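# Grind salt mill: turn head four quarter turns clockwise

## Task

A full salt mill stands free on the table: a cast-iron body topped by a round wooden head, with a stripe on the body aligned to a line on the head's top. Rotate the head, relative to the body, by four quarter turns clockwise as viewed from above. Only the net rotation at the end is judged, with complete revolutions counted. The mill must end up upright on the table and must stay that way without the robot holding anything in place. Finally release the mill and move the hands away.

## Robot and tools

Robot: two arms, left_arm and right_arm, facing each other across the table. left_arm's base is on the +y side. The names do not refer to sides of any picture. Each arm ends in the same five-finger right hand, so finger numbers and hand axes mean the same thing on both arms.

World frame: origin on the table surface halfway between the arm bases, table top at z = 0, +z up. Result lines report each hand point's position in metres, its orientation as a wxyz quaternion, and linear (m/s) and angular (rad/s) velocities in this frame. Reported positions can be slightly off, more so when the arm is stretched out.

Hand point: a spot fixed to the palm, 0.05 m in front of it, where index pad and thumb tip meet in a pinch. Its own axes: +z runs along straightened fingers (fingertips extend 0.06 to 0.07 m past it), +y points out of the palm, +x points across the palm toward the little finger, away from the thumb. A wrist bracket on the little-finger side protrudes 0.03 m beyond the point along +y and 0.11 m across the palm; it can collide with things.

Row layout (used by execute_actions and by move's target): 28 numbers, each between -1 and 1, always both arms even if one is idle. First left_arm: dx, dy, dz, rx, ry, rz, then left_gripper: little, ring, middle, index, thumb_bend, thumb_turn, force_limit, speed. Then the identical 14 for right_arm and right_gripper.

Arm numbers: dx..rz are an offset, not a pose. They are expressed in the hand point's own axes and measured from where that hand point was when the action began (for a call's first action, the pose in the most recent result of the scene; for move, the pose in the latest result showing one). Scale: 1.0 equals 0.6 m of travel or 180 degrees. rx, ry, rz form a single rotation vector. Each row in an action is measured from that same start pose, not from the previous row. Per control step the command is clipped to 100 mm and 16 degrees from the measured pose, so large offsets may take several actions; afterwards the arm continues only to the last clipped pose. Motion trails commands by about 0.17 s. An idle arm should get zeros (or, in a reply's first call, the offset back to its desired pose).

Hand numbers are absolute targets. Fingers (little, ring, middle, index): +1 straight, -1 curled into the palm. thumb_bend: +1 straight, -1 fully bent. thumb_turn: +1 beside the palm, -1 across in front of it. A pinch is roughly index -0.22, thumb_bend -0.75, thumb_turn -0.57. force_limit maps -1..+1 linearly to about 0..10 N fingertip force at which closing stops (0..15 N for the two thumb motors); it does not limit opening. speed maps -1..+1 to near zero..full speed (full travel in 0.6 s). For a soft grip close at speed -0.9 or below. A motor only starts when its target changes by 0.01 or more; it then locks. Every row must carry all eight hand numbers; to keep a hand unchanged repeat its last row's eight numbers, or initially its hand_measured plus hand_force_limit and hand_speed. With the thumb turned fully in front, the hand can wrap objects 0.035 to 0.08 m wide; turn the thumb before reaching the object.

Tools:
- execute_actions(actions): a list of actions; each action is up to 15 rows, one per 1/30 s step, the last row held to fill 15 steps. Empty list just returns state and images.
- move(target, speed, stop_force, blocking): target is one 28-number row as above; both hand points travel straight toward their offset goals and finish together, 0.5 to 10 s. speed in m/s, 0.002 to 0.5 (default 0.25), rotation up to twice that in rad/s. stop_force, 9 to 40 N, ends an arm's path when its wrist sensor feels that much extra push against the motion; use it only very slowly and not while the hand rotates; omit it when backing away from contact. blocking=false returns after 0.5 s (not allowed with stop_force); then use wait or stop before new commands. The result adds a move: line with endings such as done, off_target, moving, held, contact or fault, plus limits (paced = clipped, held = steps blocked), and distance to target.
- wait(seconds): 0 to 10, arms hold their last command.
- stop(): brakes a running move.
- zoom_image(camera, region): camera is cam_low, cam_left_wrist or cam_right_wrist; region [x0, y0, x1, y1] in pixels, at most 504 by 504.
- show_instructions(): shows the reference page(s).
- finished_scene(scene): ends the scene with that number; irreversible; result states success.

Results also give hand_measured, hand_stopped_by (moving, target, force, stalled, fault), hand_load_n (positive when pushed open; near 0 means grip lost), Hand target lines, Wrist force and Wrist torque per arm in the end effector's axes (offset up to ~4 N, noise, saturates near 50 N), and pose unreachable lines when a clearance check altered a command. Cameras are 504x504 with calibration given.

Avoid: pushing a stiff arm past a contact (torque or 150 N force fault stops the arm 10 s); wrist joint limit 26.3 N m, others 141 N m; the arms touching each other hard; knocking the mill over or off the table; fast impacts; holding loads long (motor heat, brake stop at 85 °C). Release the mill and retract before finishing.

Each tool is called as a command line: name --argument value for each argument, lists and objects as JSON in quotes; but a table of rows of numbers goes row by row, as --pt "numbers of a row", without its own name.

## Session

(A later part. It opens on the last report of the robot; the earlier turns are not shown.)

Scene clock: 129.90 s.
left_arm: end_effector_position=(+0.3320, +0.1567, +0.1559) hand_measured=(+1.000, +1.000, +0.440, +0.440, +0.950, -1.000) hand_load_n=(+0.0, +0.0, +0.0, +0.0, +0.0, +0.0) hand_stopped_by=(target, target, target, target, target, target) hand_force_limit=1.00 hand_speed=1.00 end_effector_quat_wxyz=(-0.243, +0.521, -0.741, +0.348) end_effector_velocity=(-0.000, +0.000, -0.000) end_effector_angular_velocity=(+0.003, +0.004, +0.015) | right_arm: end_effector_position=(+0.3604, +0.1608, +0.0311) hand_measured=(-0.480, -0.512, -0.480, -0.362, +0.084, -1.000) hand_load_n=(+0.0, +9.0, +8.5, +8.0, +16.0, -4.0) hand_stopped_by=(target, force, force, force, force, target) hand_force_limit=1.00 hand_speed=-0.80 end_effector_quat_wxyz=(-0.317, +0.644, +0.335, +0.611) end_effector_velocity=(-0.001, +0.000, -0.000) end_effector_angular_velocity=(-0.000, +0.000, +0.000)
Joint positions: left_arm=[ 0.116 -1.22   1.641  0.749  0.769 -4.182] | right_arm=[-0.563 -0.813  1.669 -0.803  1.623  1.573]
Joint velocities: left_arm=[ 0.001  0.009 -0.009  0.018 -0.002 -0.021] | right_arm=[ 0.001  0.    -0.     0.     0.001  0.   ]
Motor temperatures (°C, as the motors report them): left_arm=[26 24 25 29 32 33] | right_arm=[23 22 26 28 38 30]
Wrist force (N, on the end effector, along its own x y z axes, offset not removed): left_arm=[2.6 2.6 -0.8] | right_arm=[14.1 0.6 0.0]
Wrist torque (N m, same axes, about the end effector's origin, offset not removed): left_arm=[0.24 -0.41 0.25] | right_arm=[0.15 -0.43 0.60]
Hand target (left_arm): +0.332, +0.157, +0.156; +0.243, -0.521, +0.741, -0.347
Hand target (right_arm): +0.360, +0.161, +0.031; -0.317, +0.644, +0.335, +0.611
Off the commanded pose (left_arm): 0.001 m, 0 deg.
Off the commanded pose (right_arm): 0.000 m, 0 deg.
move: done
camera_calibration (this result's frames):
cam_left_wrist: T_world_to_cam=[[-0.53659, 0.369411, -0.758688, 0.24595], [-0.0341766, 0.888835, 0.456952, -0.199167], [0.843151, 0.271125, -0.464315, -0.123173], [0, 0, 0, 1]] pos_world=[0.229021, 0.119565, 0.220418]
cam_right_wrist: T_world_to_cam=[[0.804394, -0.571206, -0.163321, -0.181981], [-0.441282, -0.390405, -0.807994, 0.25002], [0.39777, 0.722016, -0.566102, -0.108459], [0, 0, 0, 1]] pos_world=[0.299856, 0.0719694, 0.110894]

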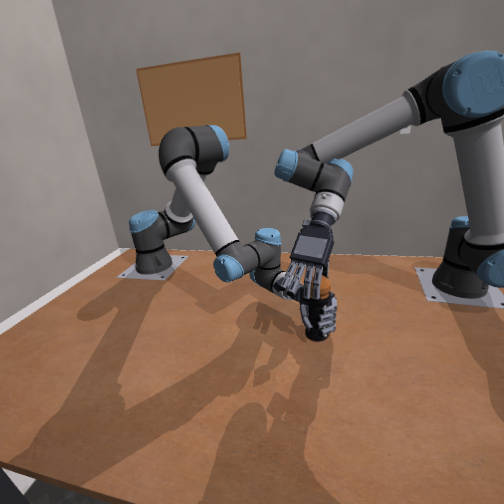

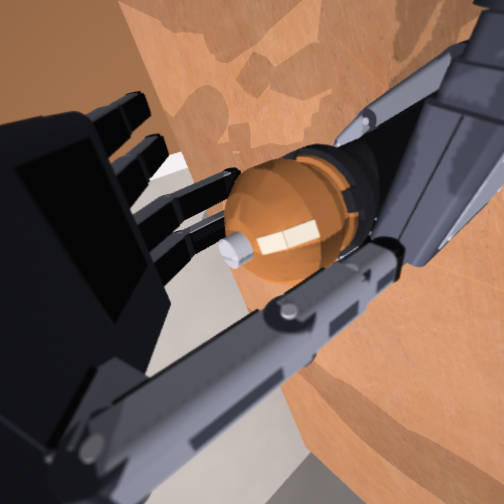

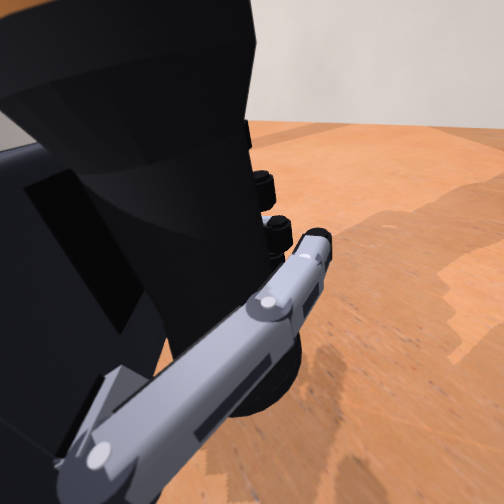

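execute_actions --actions '[]'

move --target '[0,0,0,0,0,0,1,1,-0.2,-0.2,-1,-1,1,-0.3,0,0,0,0,0,0,-0.48,-0.97,-0.97,-0.97,-0.97,-1,1,-0.8]'

move --target '[0.0128,-0.0114,0.0135,0,0.234,0.1964,1,1,-0.25,-0.25,-0.97,-1,1,-0.5,0,0,0,0,0,0,-0.48,-0.97,-0.97,-0.97,-0.97,-1,1,-0.8]' --speed 0.4

move --target '[0.0128,-0.0103,0.0123,0,0.234,0.1964,1,1,-0.2,-0.2,-1,-1,1,-0.5,0,0,0,0,0,0,-0.48,-0.97,-0.97,-0.97,-0.97,-1,1,-0.8]' --speed 0.4

zoom_image --camera "cam_left_wrist" --region '[190,110,420,300]'

zoom_image --camera "cam_low" --region '[280,260,360,340]'

Scene clock: 167.13 s.
left_arm: end_effector_position=(+0.3320, +0.1568, +0.1559) hand_measured=(+1.000, +1.000, +0.440, +0.440, +0.950, -1.000) hand_load_n=(+0.0, +0.0, +0.0, +0.0, +0.0, +0.0) hand_stopped_by=(target, target, target, target, target, target) hand_force_limit=1.00 hand_speed=1.00 end_effector_quat_wxyz=(-0.243, +0.521, -0.741, +0.347) end_effector_velocity=(-0.000, +0.000, -0.000) end_effector_angular_velocity=(+0.000, +0.000, -0.000) | right_arm: end_effector_position=(+0.3604, +0.1608, +0.0311) hand_measured=(-0.480, -0.512, -0.480, -0.362, +0.084, -1.000) hand_load_n=(+0.0, +9.0, +8.5, +8.0, +16.0, -4.0) hand_stopped_by=(target, force, force, force, force, target) hand_force_limit=1.00 hand_speed=-0.80 end_effector_quat_wxyz=(-0.317, +0.644, +0.335, +0.611) end_effector_velocity=(+0.001, -0.001, -0.000) end_effector_angular_velocity=(-0.001, -0.000, -0.002)
Joint positions: left_arm=[ 0.116 -1.219  1.64   0.751  0.769 -4.184] | right_arm=[-0.563 -0.813  1.669 -0.803  1.623  1.573]
Joint velocities: left_arm=[-0. -0.  0.  0.  0. -0.] | right_arm=[-0.     0.     0.    -0.     0.002 -0.   ]
Motor temperatures (°C, as the motors report them): left_arm=[26 24 25 29 32 33] | right_arm=[23 22 26 28 38 30]
Wrist force (N, on the end effector, along its own x y z axes, offset not removed): left_arm=[-1.4 1.4 1.4] | right_arm=[14.2 0.8 1.6]
Wrist torque (N m, same axes, about the end effector's origin, offset not removed): left_arm=[-0.11 0.40 -0.23] | right_arm=[-0.03 -0.47 0.67]
Hand target (left_arm): +0.332, +0.157, +0.156; +0.243, -0.521, +0.741, -0.347
Hand target (right_arm): +0.360, +0.161, +0.031; -0.317, +0.644, +0.335, +0.611
Off the commanded pose (left_arm): 0.001 m, 0 deg.
Off the commanded pose (right_arm): 0.000 m, 0 deg.
camera_calibration (this result's frames):
cam_left_wrist: T_world_to_cam=[[-0.537481, 0.368936, -0.758288, 0.246208], [-0.0354395, 0.88854, 0.457428, -0.198802], [0.842531, 0.272732, -0.464499, -0.123224], [0, 0, 0, 1]] pos_world=[0.229107, 0.119416, 0.220397]
cam_right_wrist: T_world_to_cam=[[0.804394, -0.571207, -0.163321, -0.181981], [-0.441283, -0.390407, -0.807992, 0.25002], [0.397769, 0.722014, -0.566105, -0.108459], [0, 0, 0, 1]] pos_world=[0.299856, 0.0719691, 0.110894]

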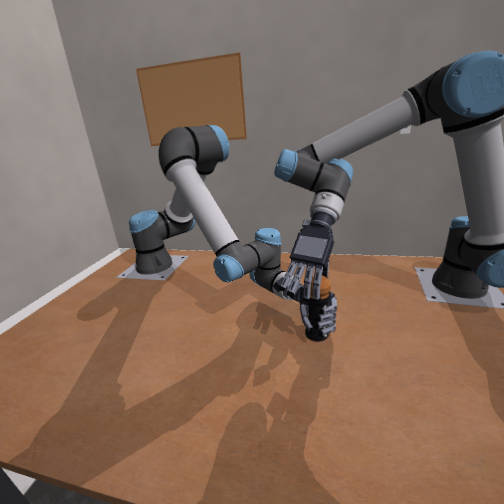

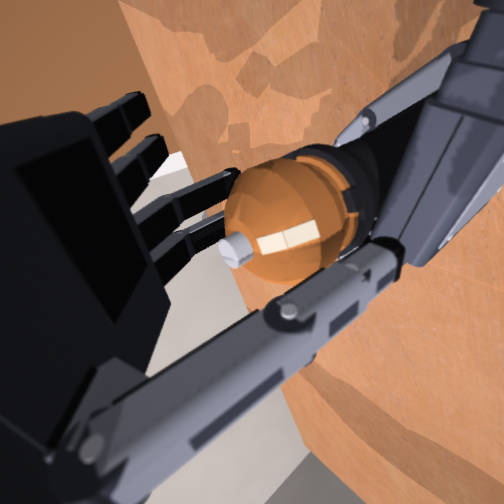

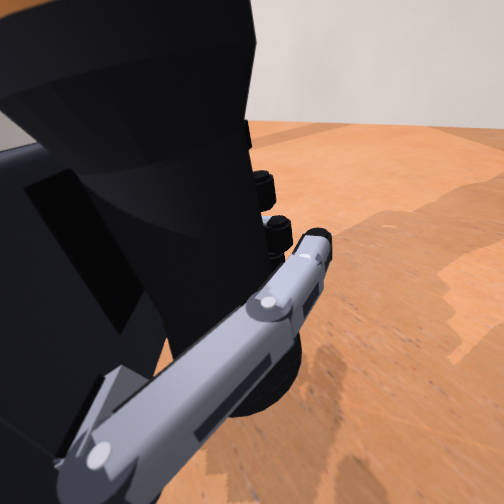

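Scene clock: 168.17 s.
left_arm: end_effector_position=(+0.3319, +0.1568, +0.1559) hand_measured=(+1.000, +1.000, +0.182, +0.160, +0.438, -1.000) hand_load_n=(+0.0, +0.0, +13.0, +16.0, +15.0, +0.5) hand_stopped_by=(target, target, force, force, force, target) hand_force_limit=1.00 hand_speed=-0.30 end_effector_quat_wxyz=(-0.243, +0.521, -0.741, +0.347) end_effector_velocity=(-0.000, +0.000, +0.000) end_effector_angular_velocity=(+0.000, -0.000, -0.000) | right_arm: end_effector_position=(+0.3604, +0.1608, +0.0311) hand_measured=(-0.480, -0.512, -0.480, -0.362, +0.084, -1.000) hand_load_n=(+0.0, +8.0, +8.0, +8.0, +16.0, -5.5) hand_stopped_by=(target, force, force, force, force, target) hand_force_limit=1.00 hand_speed=-0.80 end_effector_quat_wxyz=(-0.317, +0.644, +0.335, +0.611) end_effector_velocity=(+0.000, -0.000, +0.000) end_effector_angular_velocity=(-0.000, +0.000, -0.002)
Joint positions: left_arm=[ 0.116 -1.219  1.64   0.751  0.769 -4.184] | right_arm=[-0.563 -0.813  1.669 -0.803  1.623  1.573]
Joint velocities: left_arm=[-0. -0.  0.  0.  0.  0.] | right_arm=[-0.    -0.    -0.     0.001  0.002  0.   ]
Motor temperatures (°C, as the motors report them): left_arm=[26 24 25 29 32 33] | right_arm=[23 22 26 28 38 30]
Wrist force (N, on the end effector, along its own x y z axes, offset not removed): left_arm=[-1.1 -9.0 13.2] | right_arm=[18.5 -9.0 -4.4]
Wrist torque (N m, same axes, about the end effector's origin, offset not removed): left_arm=[0.25 0.01 -0.25] | right_arm=[-0.24 -0.25 -0.79]
Hand target (left_arm): +0.332, +0.157, +0.156; +0.243, -0.521, +0.741, -0.347
Hand target (right_arm): +0.360, +0.161, +0.031; -0.317, +0.644, +0.335, +0.611
Off the commanded pose (left_arm): 0.000 m, 0 deg.
Off the commanded pose (right_arm): 0.000 m, 0 deg.
move: done
camera_calibration (this result's frames):
cam_left_wrist: T_world_to_cam=[[-0.537542, 0.368889, -0.758267, 0.246243], [-0.0353845, 0.888574, 0.457367, -0.198792], [0.842494, 0.272685, -0.464593, -0.12317], [0, 0, 0, 1]] pos_world=[0.229102, 0.119392, 0.220415]
cam_right_wrist: T_world_to_cam=[[0.804447, -0.571131, -0.163322, -0.181948], [-0.441247, -0.390449, -0.807991, 0.25], [0.3977, 0.722052, -0.566106, -0.10844], [0, 0, 0, 1]] pos_world=[0.299806, 0.0719956, 0.110893]

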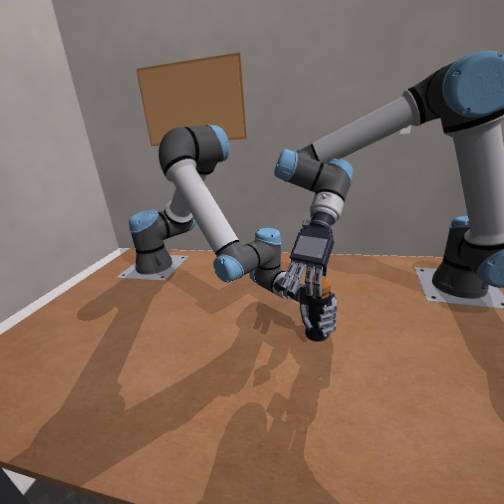

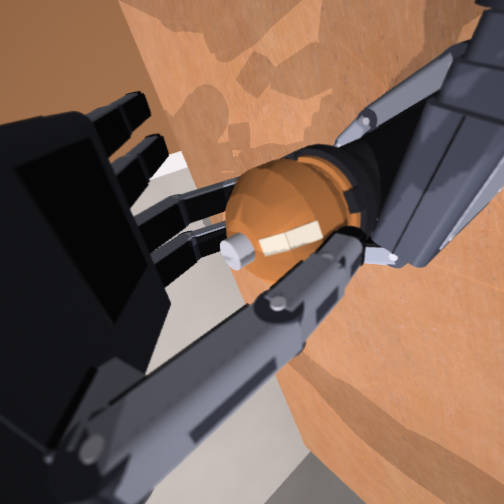

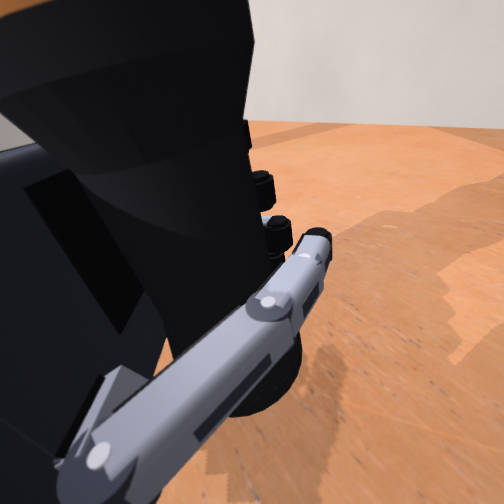

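Scene clock: 170.03 s.
left_arm: end_effector_position=(+0.3392, +0.1461, +0.1555) hand_measured=(+1.000, +1.000, +0.182, +0.160, +0.440, -1.000) hand_load_n=(+0.0, +0.0, +10.0, +10.0, +18.5, -8.5) hand_stopped_by=(target, target, force, force, force, target) hand_force_limit=1.00 hand_speed=-0.50 end_effector_quat_wxyz=(-0.057, +0.121, -0.898, +0.420) end_effector_velocity=(+0.000, +0.000, -0.000) end_effector_angular_velocity=(+0.002, +0.003, -0.014) | right_arm: end_effector_position=(+0.3605, +0.1608, +0.0311) hand_measured=(-0.480, -0.512, -0.480, -0.362, +0.084, -1.000) hand_load_n=(+0.0, +11.5, +9.0, +7.5, +15.5, -5.5) hand_stopped_by=(target, force, force, force, force, target) hand_force_limit=1.00 hand_speed=-0.80 end_effector_quat_wxyz=(-0.317, +0.644, +0.335, +0.611) end_effector_velocity=(-0.001, +0.000, -0.001) end_effector_angular_velocity=(-0.001, +0.001, +0.002)
Joint positions: left_arm=[ 0.393 -1.435  1.813  0.317  1.588 -3.127] | right_arm=[-0.563 -0.813  1.669 -0.803  1.623  1.573]
Joint velocities: left_arm=[ 0.009  0.004 -0.004  0.003  0.019  0.013] | right_arm=[ 0.001  0.001  0.     0.    -0.001 -0.   ]
Motor temperatures (°C, as the motors report them): left_arm=[26 24 25 29 32 33] | right_arm=[23 22 26 28 38 30]
Wrist force (N, on the end effector, along its own x y z axes, offset not removed): left_arm=[6.5 -10.0 -9.3] | right_arm=[10.3 7.6 4.2]
Wrist torque (N m, same axes, about the end effector's origin, offset not removed): left_arm=[-0.07 -0.01 -0.31] | right_arm=[0.13 -0.79 1.25]
Hand target (left_arm): +0.339, +0.146, +0.155; +0.056, -0.120, +0.898, -0.420
Hand target (right_arm): +0.360, +0.161, +0.031; -0.317, +0.644, +0.335, +0.611
Off the commanded pose (left_arm): 0.000 m, 0 deg.
Off the commanded pose (right_arm): 0.000 m, 0 deg.
move: done
camera_calibration (this result's frames):
cam_left_wrist: T_world_to_cam=[[-0.00624454, 0.652714, -0.757579, 0.0320102], [0.705436, 0.539827, 0.459289, -0.389506], [0.708746, -0.531555, -0.463819, 0.0361601], [0, 0, 0, 1]] pos_world=[0.249343, 0.208594, 0.219918]
cam_right_wrist: T_world_to_cam=[[0.804364, -0.571249, -0.163319, -0.181996], [-0.441315, -0.390409, -0.807974, 0.250028], [0.397793, 0.72198, -0.566132, -0.108461], [0, 0, 0, 1]] pos_world=[0.299877, 0.0719549, 0.110889]

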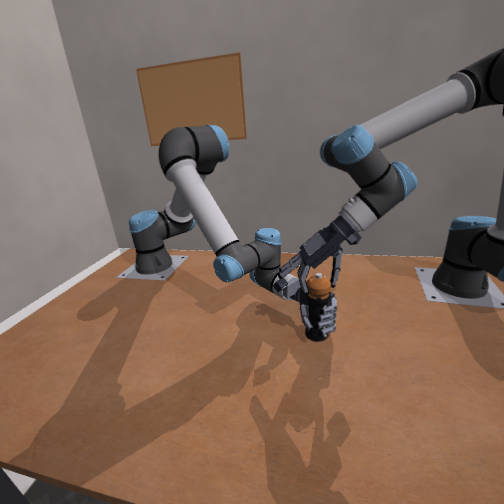

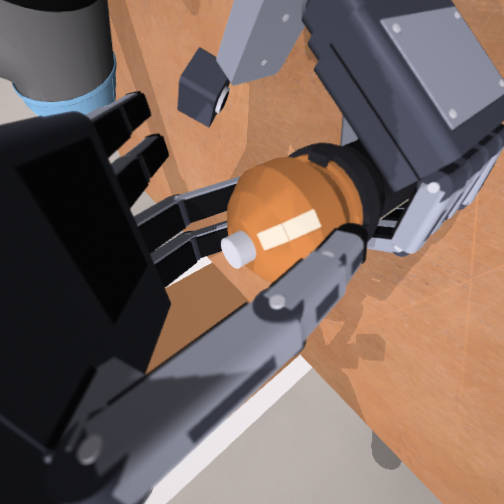

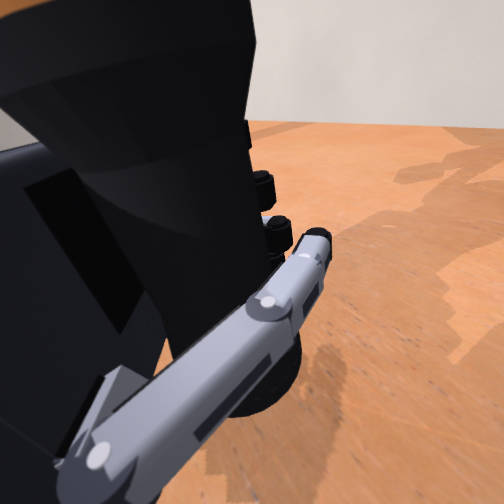

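Scene clock: 171.97 s.
left_arm: end_effector_position=(+0.3342, +0.1346, +0.1555) hand_measured=(+1.000, +1.000, +0.180, +0.156, +0.440, -1.000) hand_load_n=(+0.0, +0.0, +14.5, +10.0, +17.5, -7.5) hand_stopped_by=(target, target, force, force, force, target) hand_force_limit=1.00 hand_speed=-0.50 end_effector_quat_wxyz=(-0.142, +0.307, +0.852, -0.399) end_effector_velocity=(-0.000, +0.000, -0.000) end_effector_angular_velocity=(+0.005, +0.001, -0.013) | right_arm: end_effector_position=(+0.3605, +0.1608, +0.0311) hand_measured=(-0.480, -0.512, -0.480, -0.362, +0.084, -1.000) hand_load_n=(+0.0, +11.5, +9.0, +7.5, +15.5, -4.5) hand_stopped_by=(target, force, force, force, force, target) hand_force_limit=1.00 hand_speed=-0.80 end_effector_quat_wxyz=(-0.317, +0.644, +0.335, +0.611) end_effector_velocity=(-0.001, +0.000, -0.001) end_effector_angular_velocity=(-0.001, +0.001, +0.002)
Joint positions: left_arm=[ 0.685 -1.087  1.461  0.858  2.393 -2.016] | right_arm=[-0.563 -0.813  1.669 -0.803  1.623  1.573]
Joint velocities: left_arm=[ 0.001  0.009 -0.01   0.021  0.003  0.021] | right_arm=[ 0.001  0.001 -0.    -0.    -0.001  0.   ]
Motor temperatures (°C, as the motors report them): left_arm=[26 24 25 29 32 33] | right_arm=[23 22 26 28 38 30]
Wrist force (N, on the end effector, along its own x y z axes, offset not removed): left_arm=[5.3 -6.5 2.3] | right_arm=[8.4 8.8 9.5]
Wrist torque (N m, same axes, about the end effector's origin, offset not removed): left_arm=[0.63 0.14 -0.36] | right_arm=[0.13 -0.70 1.32]
Hand target (left_arm): +0.334, +0.135, +0.155; -0.143, +0.308, +0.852, -0.398
Hand target (right_arm): +0.360, +0.161, +0.031; -0.317, +0.644, +0.335, +0.611
Off the commanded pose (left_arm): 0.000 m, 0 deg.
Off the commanded pose (right_arm): 0.000 m, 0 deg.
move: done
camera_calibration (this result's frames):
cam_left_wrist: T_world_to_cam=[[0.532217, 0.379988, -0.756541, -0.103966], [0.846179, -0.267208, 0.461066, -0.318486], [-0.0269542, -0.885556, -0.46375, 0.327155], [0, 0, 0, 1]] pos_world=[0.333647, 0.244118, 0.219907]
cam_right_wrist: T_world_to_cam=[[0.804364, -0.571249, -0.163319, -0.181996], [-0.441315, -0.390409, -0.807974, 0.250028], [0.397793, 0.72198, -0.566132, -0.108461], [0, 0, 0, 1]] pos_world=[0.299877, 0.071955, 0.110889]

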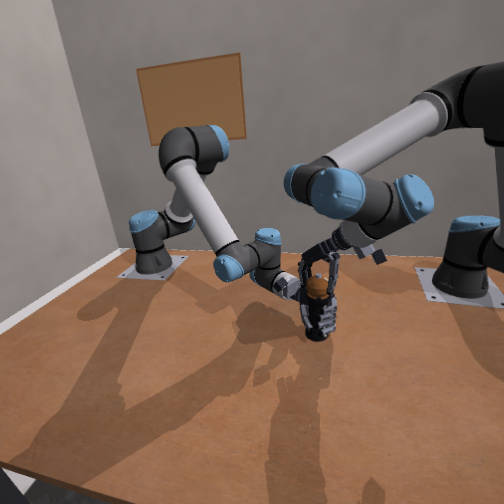

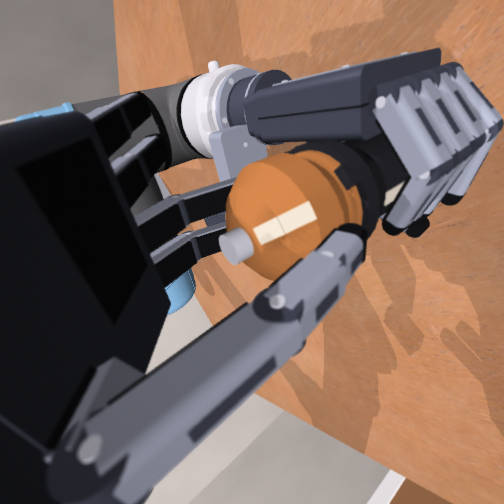

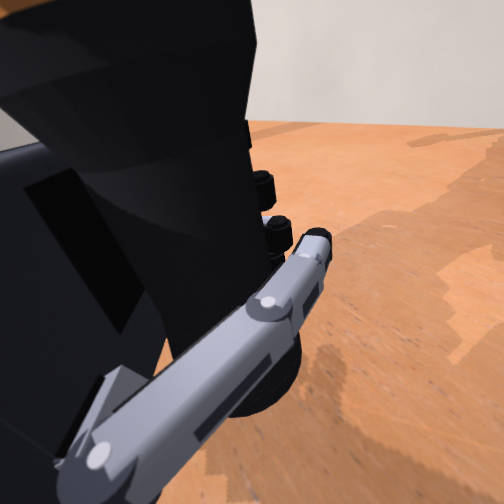

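Region (190, 110, 420, 300) of cam_left_wrist's 504x504 image, scaled by 2.191, with more detail than that image has; it fills the top 416 rows of this view, and the rest is white.

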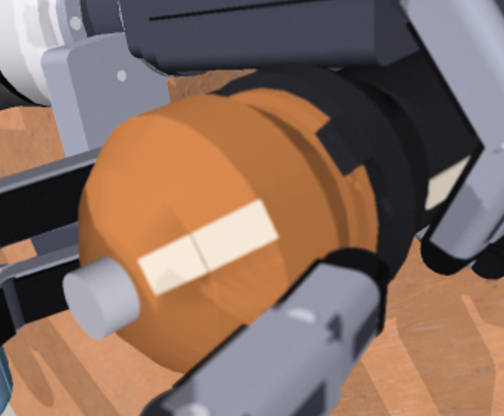

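Region (280, 260, 360, 340) of cam_low's 504x504 image, scaled by 6.300, with more detail than that image has.

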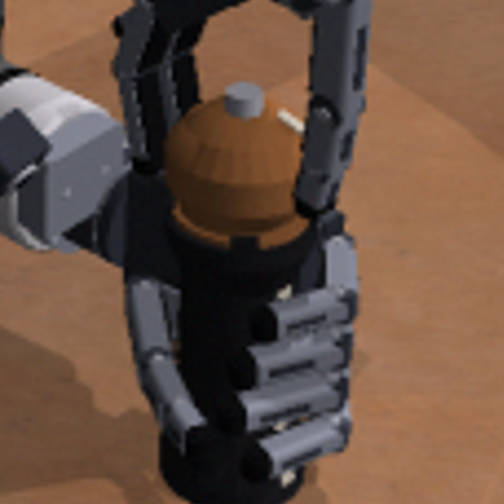

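move --target '[0.008,-0.0076,0.009,0,0.136,0.114,1,1,-0.25,-0.25,-0.97,-1,1,-0.5,0,0,0,0,0,0,-0.48,-0.97,-0.97,-0.97,-0.97,-1,1,-0.8]' --speed 0.4

zoom_image --camera "cam_left_wrist" --region '[190,90,450,300]'

zoom_image --camera "cam_low" --region '[280,260,360,340]'

Scene clock: 179.53 s.
left_arm: end_effector_position=(+0.3259, +0.1322, +0.1556) hand_measured=(+1.000, +1.000, +0.180, +0.156, +0.440, -1.000) hand_load_n=(+0.0, +0.0, +13.5, +9.5, +17.5, -6.0) hand_stopped_by=(target, target, force, force, force, target) hand_force_limit=1.00 hand_speed=-0.50 end_effector_quat_wxyz=(-0.246, +0.530, +0.736, -0.344) end_effector_velocity=(+0.001, +0.000, -0.000) end_effector_angular_velocity=(+0.003, +0.003, -0.015) | right_arm: end_effector_position=(+0.3605, +0.1608, +0.0311) hand_measured=(-0.480, -0.512, -0.480, -0.362, +0.084, -1.000) hand_load_n=(+0.0, +10.5, +8.5, +7.5, +16.0, -4.5) hand_stopped_by=(target, force, force, force, force, target) hand_force_limit=1.00 hand_speed=-0.80 end_effector_quat_wxyz=(-0.317, +0.644, +0.335, +0.611) end_effector_velocity=(-0.000, +0.000, +0.000) end_effector_angular_velocity=(+0.001, -0.000, -0.001)
Joint positions: left_arm=[ 0.704 -0.839  1.224  1.5    2.399 -1.153] | right_arm=[-0.563 -0.813  1.669 -0.803  1.623  1.573]
Joint velocities: left_arm=[ 0.001  0.008 -0.009  0.021 -0.004  0.023] | right_arm=[ 0.001 -0.     0.    -0.001  0.002  0.   ]
Motor temperatures (°C, as the motors report them): left_arm=[26 24 25 29 32 33] | right_arm=[23 22 26 28 38 30]
Wrist force (N, on the end effector, along its own x y z axes, offset not removed): left_arm=[0.1 -3.6 1.7] | right_arm=[12.1 7.1 0.0]
Wrist torque (N m, same axes, about the end effector's origin, offset not removed): left_arm=[0.11 0.22 -0.30] | right_arm=[0.35 -0.70 1.28]
Hand target (left_arm): +0.326, +0.132, +0.156; -0.246, +0.530, +0.735, -0.343
Hand target (right_arm): +0.360, +0.161, +0.031; -0.317, +0.644, +0.335, +0.611
Off the commanded pose (left_arm): 0.000 m, 0 deg.
Off the commanded pose (right_arm): 0.000 m, 0 deg.
move: done
camera_calibration (this result's frames):
cam_left_wrist: T_world_to_cam=[[0.653991, 0.0415355, -0.755361, -0.0936379], [0.576404, -0.674039, 0.461986, -0.170612], [-0.489954, -0.737527, -0.464756, 0.456374], [0, 0, 0, 1]] pos_world=[0.383182, 0.225479, 0.220192]
cam_right_wrist: T_world_to_cam=[[0.804364, -0.571249, -0.163319, -0.181996], [-0.441315, -0.390409, -0.807974, 0.250028], [0.397793, 0.72198, -0.566132, -0.108461], [0, 0, 0, 1]] pos_world=[0.299877, 0.071955, 0.110889]

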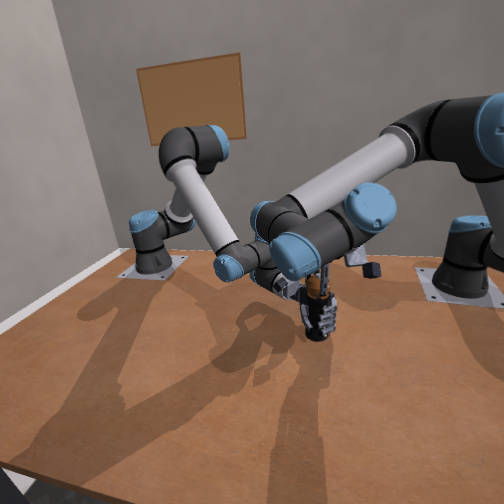

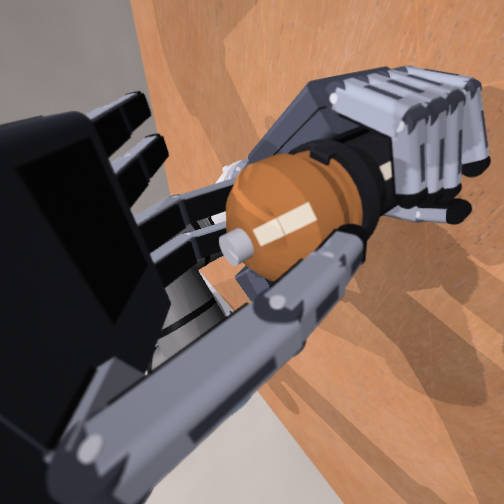

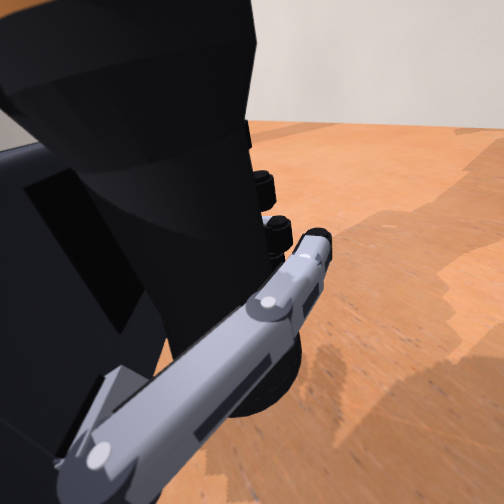

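Region (190, 90, 450, 300) of cam_left_wrist's 504x504 image, scaled by 1.938, with more detail than that image has; it fills the top 407 rows of this view, and the rest is white.

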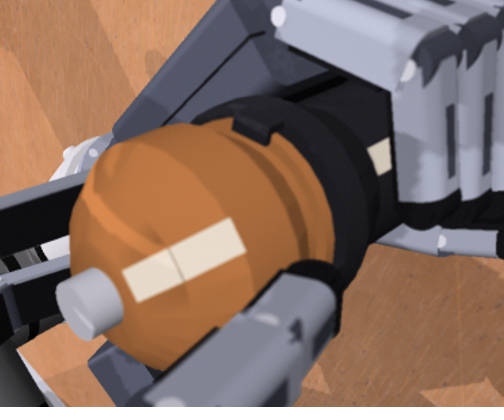

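Region (280, 260, 360, 340) of cam_low's 504x504 image, scaled by 6.300, with more detail than that image has.

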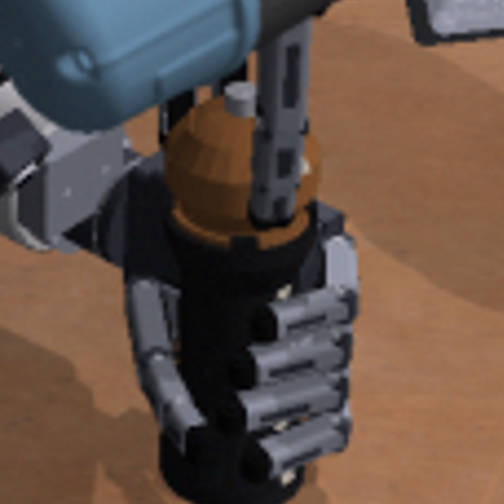

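The line now matches the stripe. Releasing.

move --target '[0,-0.11,-0.092,0,0,0,1,1,0.5,0.5,1,-1,1,1,0,0,0,0,0,0,1,1,1,1,1,-1,1,-0.2]' --speed 0.1

move --target '[0.15,-0.03,-0.1,0,0,0,1,1,0.5,0.5,1,-1,1,1,0.02,-0.04,-0.25,0,0,0,1,1,1,1,1,-1,1,-0.2]' --speed 0.15

Scene clock: 188.93 s.
left_arm: end_effector_position=(+0.3257, +0.1326, +0.2415) hand_measured=(+1.000, +1.000, +0.500, +0.500, +1.000, -1.000) hand_load_n=(+0.0, +0.0, +0.0, +0.0, +0.0, +0.0) hand_stopped_by=(target, target, target, target, target, target) hand_force_limit=1.00 hand_speed=1.00 end_effector_quat_wxyz=(-0.246, +0.530, +0.736, -0.344) end_effector_velocity=(+0.000, -0.000, +0.002) end_effector_angular_velocity=(+0.000, -0.001, -0.001) | right_arm: end_effector_position=(+0.3604, +0.1608, +0.0311) hand_measured=(+1.000, +1.000, +1.000, +1.000, +1.000, -1.000) hand_load_n=(+0.0, +0.0, +0.0, +0.0, +0.0, +0.0) hand_stopped_by=(target, target, target, target, target, target) hand_force_limit=1.00 hand_speed=-0.20 end_effector_quat_wxyz=(-0.317, +0.644, +0.335, +0.611) end_effector_velocity=(-0.001, +0.000, +0.000) end_effector_angular_velocity=(-0.001, +0.000, +0.002)
Joint positions: left_arm=[ 0.704 -0.904  1.106  1.682  2.399 -1.153] | right_arm=[-0.563 -0.813  1.669 -0.803  1.623  1.573]
Joint velocities: left_arm=[-0.    -0.    -0.003  0.004 -0.001  0.001] | right_arm=[ 0.    -0.001  0.     0.001 -0.001 -0.   ]
Motor temperatures (°C, as the motors report them): left_arm=[26 24 25 29 32 33] | right_arm=[23 22 26 28 38 30]
Wrist force (N, on the end effector, along its own x y z axes, offset not removed): left_arm=[-2.4 3.9 1.4] | right_arm=[-1.2 -2.0 -0.8]
Wrist torque (N m, same axes, about the end effector's origin, offset not removed): left_arm=[0.36 0.46 -0.09] | right_arm=[0.05 0.34 0.03]
Hand target (left_arm): +0.326, +0.133, +0.242; -0.246, +0.530, +0.736, -0.344
Hand target (right_arm): +0.360, +0.161, +0.031; -0.317, +0.644, +0.335, +0.611
Off the commanded pose (left_arm): 0.000 m, 0 deg.
Off the commanded pose (right_arm): 0.000 m, 0 deg.
move: done
camera_calibration (this result's frames):
cam_left_wrist: T_world_to_cam=[[0.653935, 0.041574, -0.755407, -0.0285823], [0.576481, -0.673996, 0.46195, -0.209894], [-0.489937, -0.737564, -0.464717, 0.49641], [0, 0, 0, 1]] pos_world=[0.3829, 0.225855, 0.306059]
cam_right_wrist: T_world_to_cam=[[0.804389, -0.571216, -0.163315, -0.181977], [-0.441324, -0.39048, -0.807935, 0.249984], [0.397734, 0.721968, -0.566188, -0.108458], [0, 0, 0, 1]] pos_world=[0.299842, 0.0719687, 0.110843]

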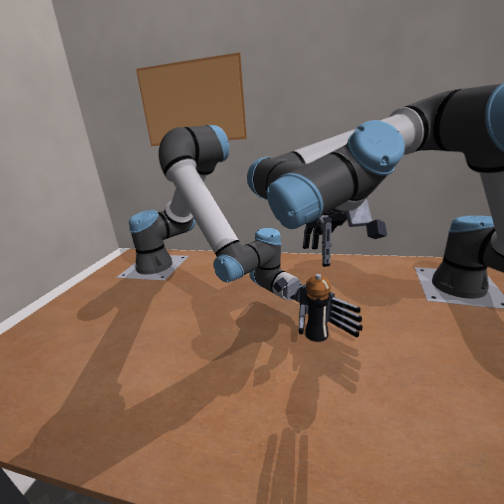

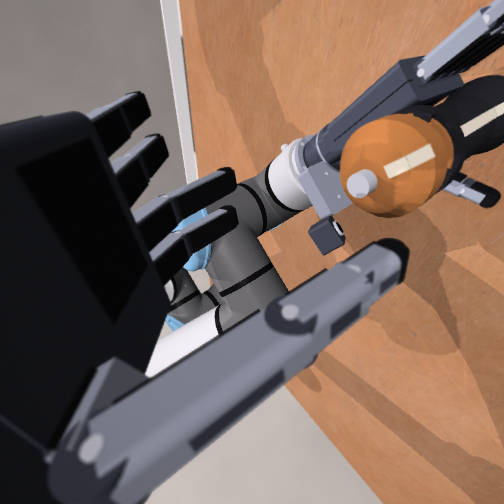

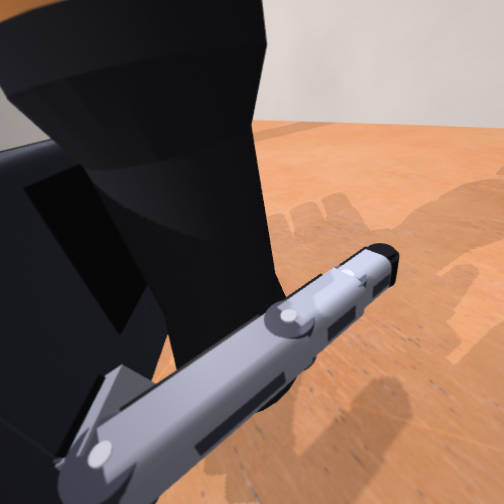

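Scene clock: 190.53 s.
left_arm: end_effector_position=(+0.3280, +0.1891, +0.2720) hand_measured=(+1.000, +1.000, +0.500, +0.500, +1.000, -1.000) hand_load_n=(+0.0, +0.0, +0.0, +0.0, +0.0, +0.0) hand_stopped_by=(target, target, target, target, target, target) hand_force_limit=1.00 hand_speed=1.00 end_effector_quat_wxyz=(-0.246, +0.529, +0.736, -0.344) end_effector_velocity=(+0.000, +0.000, -0.000) end_effector_angular_velocity=(+0.000, +0.000, +0.000) | right_arm: end_effector_position=(+0.2554, +0.0526, +0.0510) hand_measured=(+1.000, +1.000, +1.000, +1.000, +1.000, -1.000) hand_load_n=(+0.0, +0.0, +0.0, +0.0, +0.0, +0.0) hand_stopped_by=(target, target, target, target, target, target) hand_force_limit=1.00 hand_speed=-0.20 end_effector_quat_wxyz=(-0.317, +0.644, +0.335, +0.611) end_effector_velocity=(-0.003, -0.002, +0.000) end_effector_angular_velocity=(-0.000, +0.000, +0.002)
Joint positions: left_arm=[ 0.77  -1.011  1.218  1.743  2.377 -1.063] | right_arm=[-0.485 -1.049  2.08  -0.977  1.701  1.577]
Joint velocities: left_arm=[ 0.  0.  0.  0. -0.  0.] | right_arm=[ 0.003 -0.004  0.007 -0.002  0.002  0.   ]
Motor temperatures (°C, as the motors report them): left_arm=[26 24 25 29 32 33] | right_arm=[23 22 26 28 38 30]
Wrist force (N, on the end effector, along its own x y z axes, offset not removed): left_arm=[0.9 -1.4 0.4] | right_arm=[-2.0 -0.4 0.3]
Wrist torque (N m, same axes, about the end effector's origin, offset not removed): left_arm=[-0.45 0.11 -0.19] | right_arm=[-0.04 0.31 -0.09]
Hand target (left_arm): +0.328, +0.189, +0.272; -0.246, +0.529, +0.736, -0.344
Hand target (right_arm): +0.255, +0.052, +0.051; -0.317, +0.644, +0.335, +0.611
Off the commanded pose (left_arm): 0.045 m, 0 deg.
Off the commanded pose (right_arm): 0.000 m, 0 deg.
move: held (left_arm); limits=held; held on 24 of 48 steps (left_arm), including the last (left_arm)
pose unreachable (left arm): on one or more control steps of this call, first in action 0 (counted from 0), this arm could not follow its commanded pose, so it was not sent that pose on those steps. On the call's last step it was still not sent that pose. It may still have moved: this result reports where it is.
cause: the commanded pose would bring two parts of the arm too close to each other (joints 4 (wrist 1) to 6 (wrist 3) lie between them).
camera_calibration (this result's frames):
cam_left_wrist: T_world_to_cam=[[0.653911, 0.0420729, -0.755401, -0.00949355], [0.576739, -0.673936, 0.461717, -0.187291], [-0.489666, -0.737591, -0.464959, 0.553355], [0, 0, 0, 1]] pos_world=[0.385185, 0.282328, 0.336591]
cam_right_wrist: T_world_to_cam=[[0.804397, -0.571245, -0.163172, -0.156097], [-0.441239, -0.390545, -0.80795, 0.177464], [0.397811, 0.72191, -0.566208, 0.0226971], [0, 0, 0, 1]] pos_world=[0.194839, -0.0362474, 0.130763]

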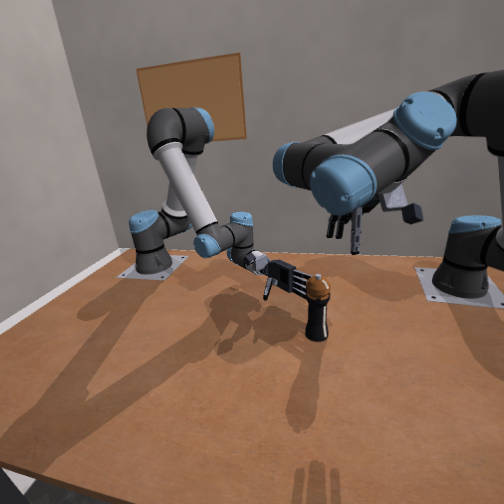

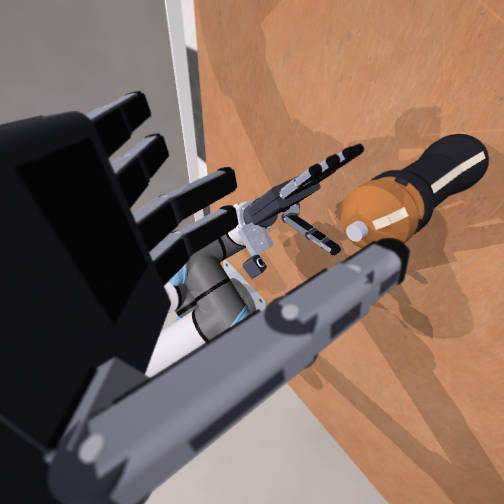

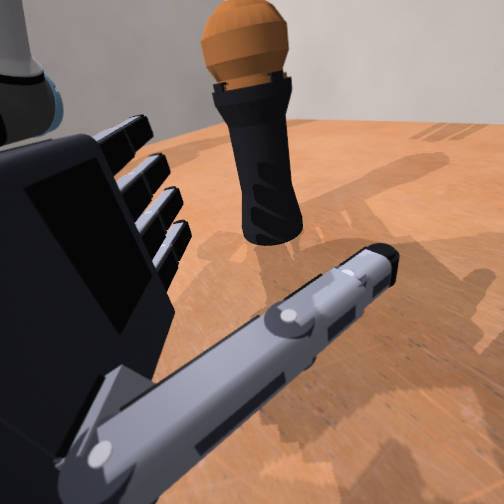

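move --target '[0.05,-0.12,-0.1,0,-0.25,-0.21,1,1,0.5,0.5,1,-1,1,1,0.1,0,-0.22,0,0,0,1,1,1,1,1,-1,1,-0.2]' --speed 0.4

Scene clock: 201.57 s.
left_arm: end_effector_position=(+0.3278, +0.1895, +0.2736) hand_measured=(+1.000, +1.000, +0.500, +0.500, +1.000, -1.000) hand_load_n=(+0.0, +0.0, +0.0, +0.0, +0.0, +0.0) hand_stopped_by=(target, target, target, target, target, target) hand_force_limit=1.00 hand_speed=1.00 end_effector_quat_wxyz=(-0.243, +0.524, +0.740, -0.346) end_effector_velocity=(+0.000, +0.000, -0.000) end_effector_angular_velocity=(+0.000, +0.000, +0.001) | right_arm: end_effector_position=(+0.1818, -0.0526, +0.1177) hand_measured=(+1.000, +1.000, +1.000, +1.000, +1.000, -1.000) hand_load_n=(+0.0, +0.0, +0.0, +0.0, +0.0, +0.0) hand_stopped_by=(target, target, target, target, target, target) hand_force_limit=1.00 hand_speed=-0.20 end_effector_quat_wxyz=(-0.317, +0.644, +0.335, +0.611) end_effector_velocity=(-0.001, -0.002, +0.001) end_effector_angular_velocity=(+0.000, +0.001, +0.000)
Joint positions: left_arm=[ 0.771 -1.017  1.222  1.734  2.383 -1.081] | right_arm=[-0.427 -1.409  2.366 -0.903  1.758  1.58 ]
Joint velocities: left_arm=[ 0.001 -0.     0.     0.     0.    -0.   ] | right_arm=[ 0.001 -0.008  0.004  0.004  0.001  0.001]
Motor temperatures (°C, as the motors report them): left_arm=[26 24 25 29 32 33] | right_arm=[23 22 26 28 38 30]
Wrist force (N, on the end effector, along its own x y z axes, offset not removed): left_arm=[-0.4 2.0 2.0] | right_arm=[-1.0 0.8 -1.3]
Wrist torque (N m, same axes, about the end effector's origin, offset not removed): left_arm=[-0.07 0.19 0.17] | right_arm=[0.33 0.22 0.02]
Hand target (left_arm): +0.328, +0.189, +0.274; -0.243, +0.524, +0.740, -0.346
Hand target (right_arm): +0.182, -0.053, +0.118; -0.317, +0.644, +0.335, +0.611
Off the commanded pose (left_arm): 0.097 m, 58 deg; orientation clipped at the last step of the last action.
Off the commanded pose (right_arm): 0.000 m, 0 deg.
move: held (left_arm); limits=paced,held; held on 44 of 57 steps (left_arm), including the last (left_arm)
pose unreachable (left arm): on one or more control steps of this call, first in action 0 (counted from 0), this arm could not follow its commanded pose, so it was not sent that pose on those steps. On the call's last step it was still not sent that pose. It may still have moved: this result reports where it is.
cause: the commanded pose would bring two parts of the arm too close to each other (joints 4 (wrist 1) to 6 (wrist 3) lie between them).
camera_calibration (this result's frames):
cam_left_wrist: T_world_to_cam=[[0.652349, 0.0519592, -0.756136, -0.00940391], [0.587423, -0.665078, 0.461091, -0.192637], [-0.478931, -0.744964, -0.464385, 0.55204], [0, 0, 0, 1]] pos_world=[0.383683, 0.28362, 0.338072]
cam_right_wrist: T_world_to_cam=[[0.80441, -0.571258, -0.163059, -0.146087], [-0.441149, -0.390568, -0.807987, 0.157805], [0.397884, 0.721887, -0.566187, 0.165661], [0, 0, 0, 1]] pos_world=[0.121215, -0.141408, 0.197479]

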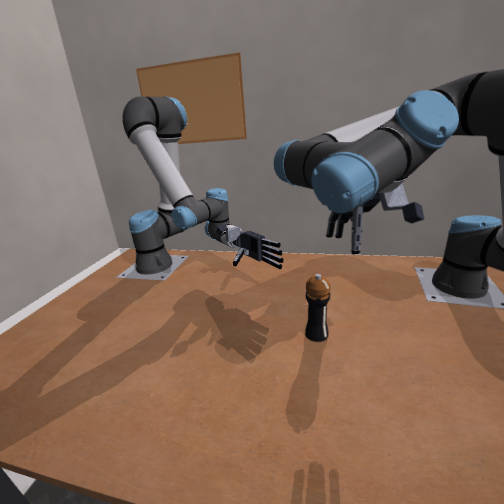

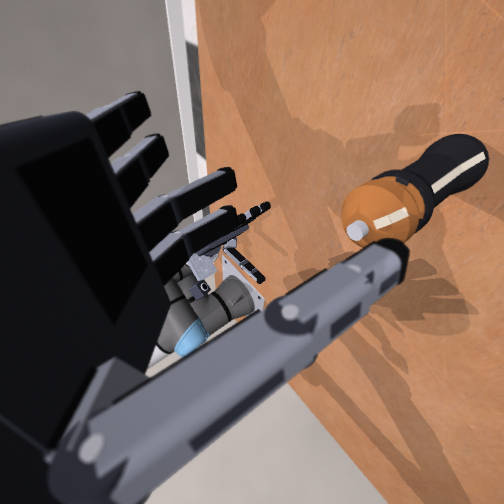

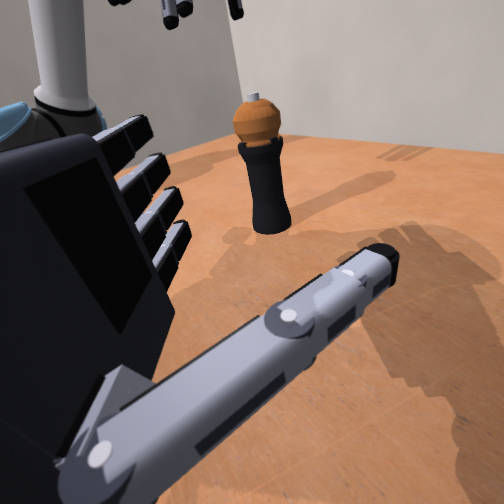

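move --target '[0,-0.06,-0.17,-0.2,0,0,1,1,0.5,0.5,1,-1,1,1,0,0,0,0,0,0,1,1,1,1,1,-1,1,-0.2]' --speed 0.4

Scene clock: 211.53 s.
left_arm: end_effector_position=(+0.3797, +0.2083, +0.3667) hand_measured=(+1.000, +1.000, +0.500, +0.500, +1.000, -1.000) hand_load_n=(+0.0, +0.0, +0.0, +0.0, +0.0, +0.0) hand_stopped_by=(target, target, target, target, target, target) hand_force_limit=1.00 hand_speed=1.00 end_effector_quat_wxyz=(-0.070, +0.573, +0.810, -0.101) end_effector_velocity=(+0.000, +0.000, +0.001) end_effector_angular_velocity=(+0.009, -0.013, +0.002) | right_arm: end_effector_position=(+0.1818, -0.0526, +0.1177) hand_measured=(+1.000, +1.000, +1.000, +1.000, +1.000, -1.000) hand_load_n=(+0.0, +0.0, +0.0, +0.0, +0.0, +0.0) hand_stopped_by=(target, target, target, target, target, target) hand_force_limit=1.00 hand_speed=-0.20 end_effector_quat_wxyz=(-0.317, +0.644, +0.335, +0.611) end_effector_velocity=(+0.001, -0.000, -0.001) end_effector_angular_velocity=(-0.001, +0.001, -0.002)
Joint positions: left_arm=[ 0.582 -1.132  0.944  1.791  1.815 -1.427] | right_arm=[-0.427 -1.409  2.366 -0.903  1.758  1.58 ]
Joint velocities: left_arm=[-0.007 -0.002  0.     0.001 -0.015 -0.01 ] | right_arm=[-0.002  0.002 -0.    -0.001  0.     0.   ]
Motor temperatures (°C, as the motors report them): left_arm=[26 24 25 29 32 33] | right_arm=[23 22 26 28 38 30]
Wrist force (N, on the end effector, along its own x y z axes, offset not removed): left_arm=[1.2 -1.2 0.5] | right_arm=[-1.3 -0.3 -0.4]
Wrist torque (N m, same axes, about the end effector's origin, offset not removed): left_arm=[-0.43 -0.05 0.04] | right_arm=[0.06 0.27 -0.15]
Hand target (left_arm): +0.380, +0.208, +0.367; -0.069, +0.573, +0.810, -0.100
Hand target (right_arm): +0.182, -0.053, +0.118; -0.317, +0.644, +0.335, +0.611
Off the commanded pose (left_arm): 0.000 m, 0 deg.
Off the commanded pose (right_arm): 0.000 m, 0 deg.
move: done; limits=paced
camera_calibration (this result's frames):
cam_left_wrist: T_world_to_cam=[[0.957139, 0.160995, -0.240758, -0.301205], [0.273627, -0.775125, 0.569482, -0.151262], [-0.0949338, -0.610952, -0.785955, 0.578344], [0, 0, 0, 1]] pos_world=[0.384589, 0.284586, 0.468176]
cam_right_wrist: T_world_to_cam=[[0.804407, -0.571257, -0.163078, -0.146083], [-0.441162, -0.390559, -0.807985, 0.157807], [0.397876, 0.721893, -0.566185, 0.165662], [0, 0, 0, 1]] pos_world=[0.121216, -0.141409, 0.197478]

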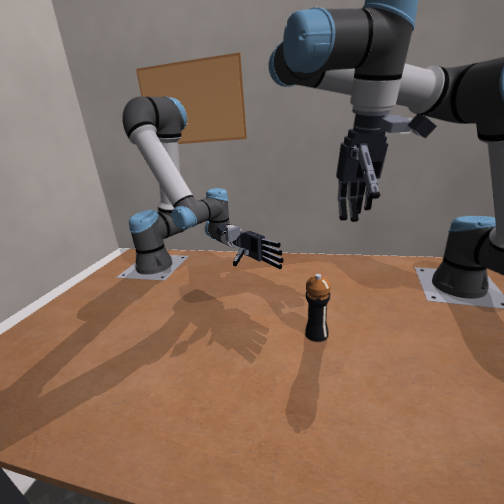

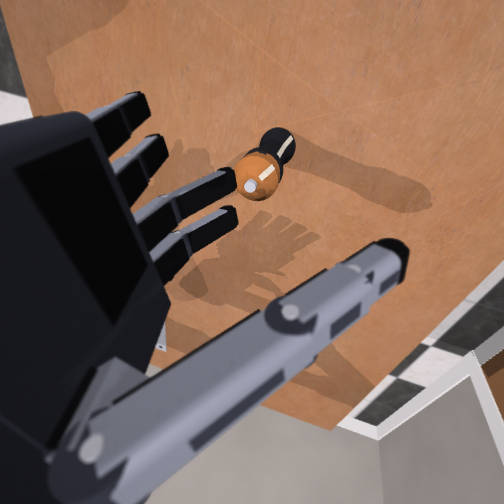

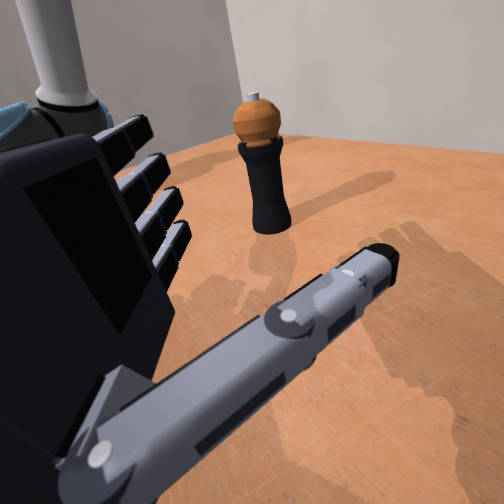

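finished_scene --scene 2

The scene is finished: the task was done.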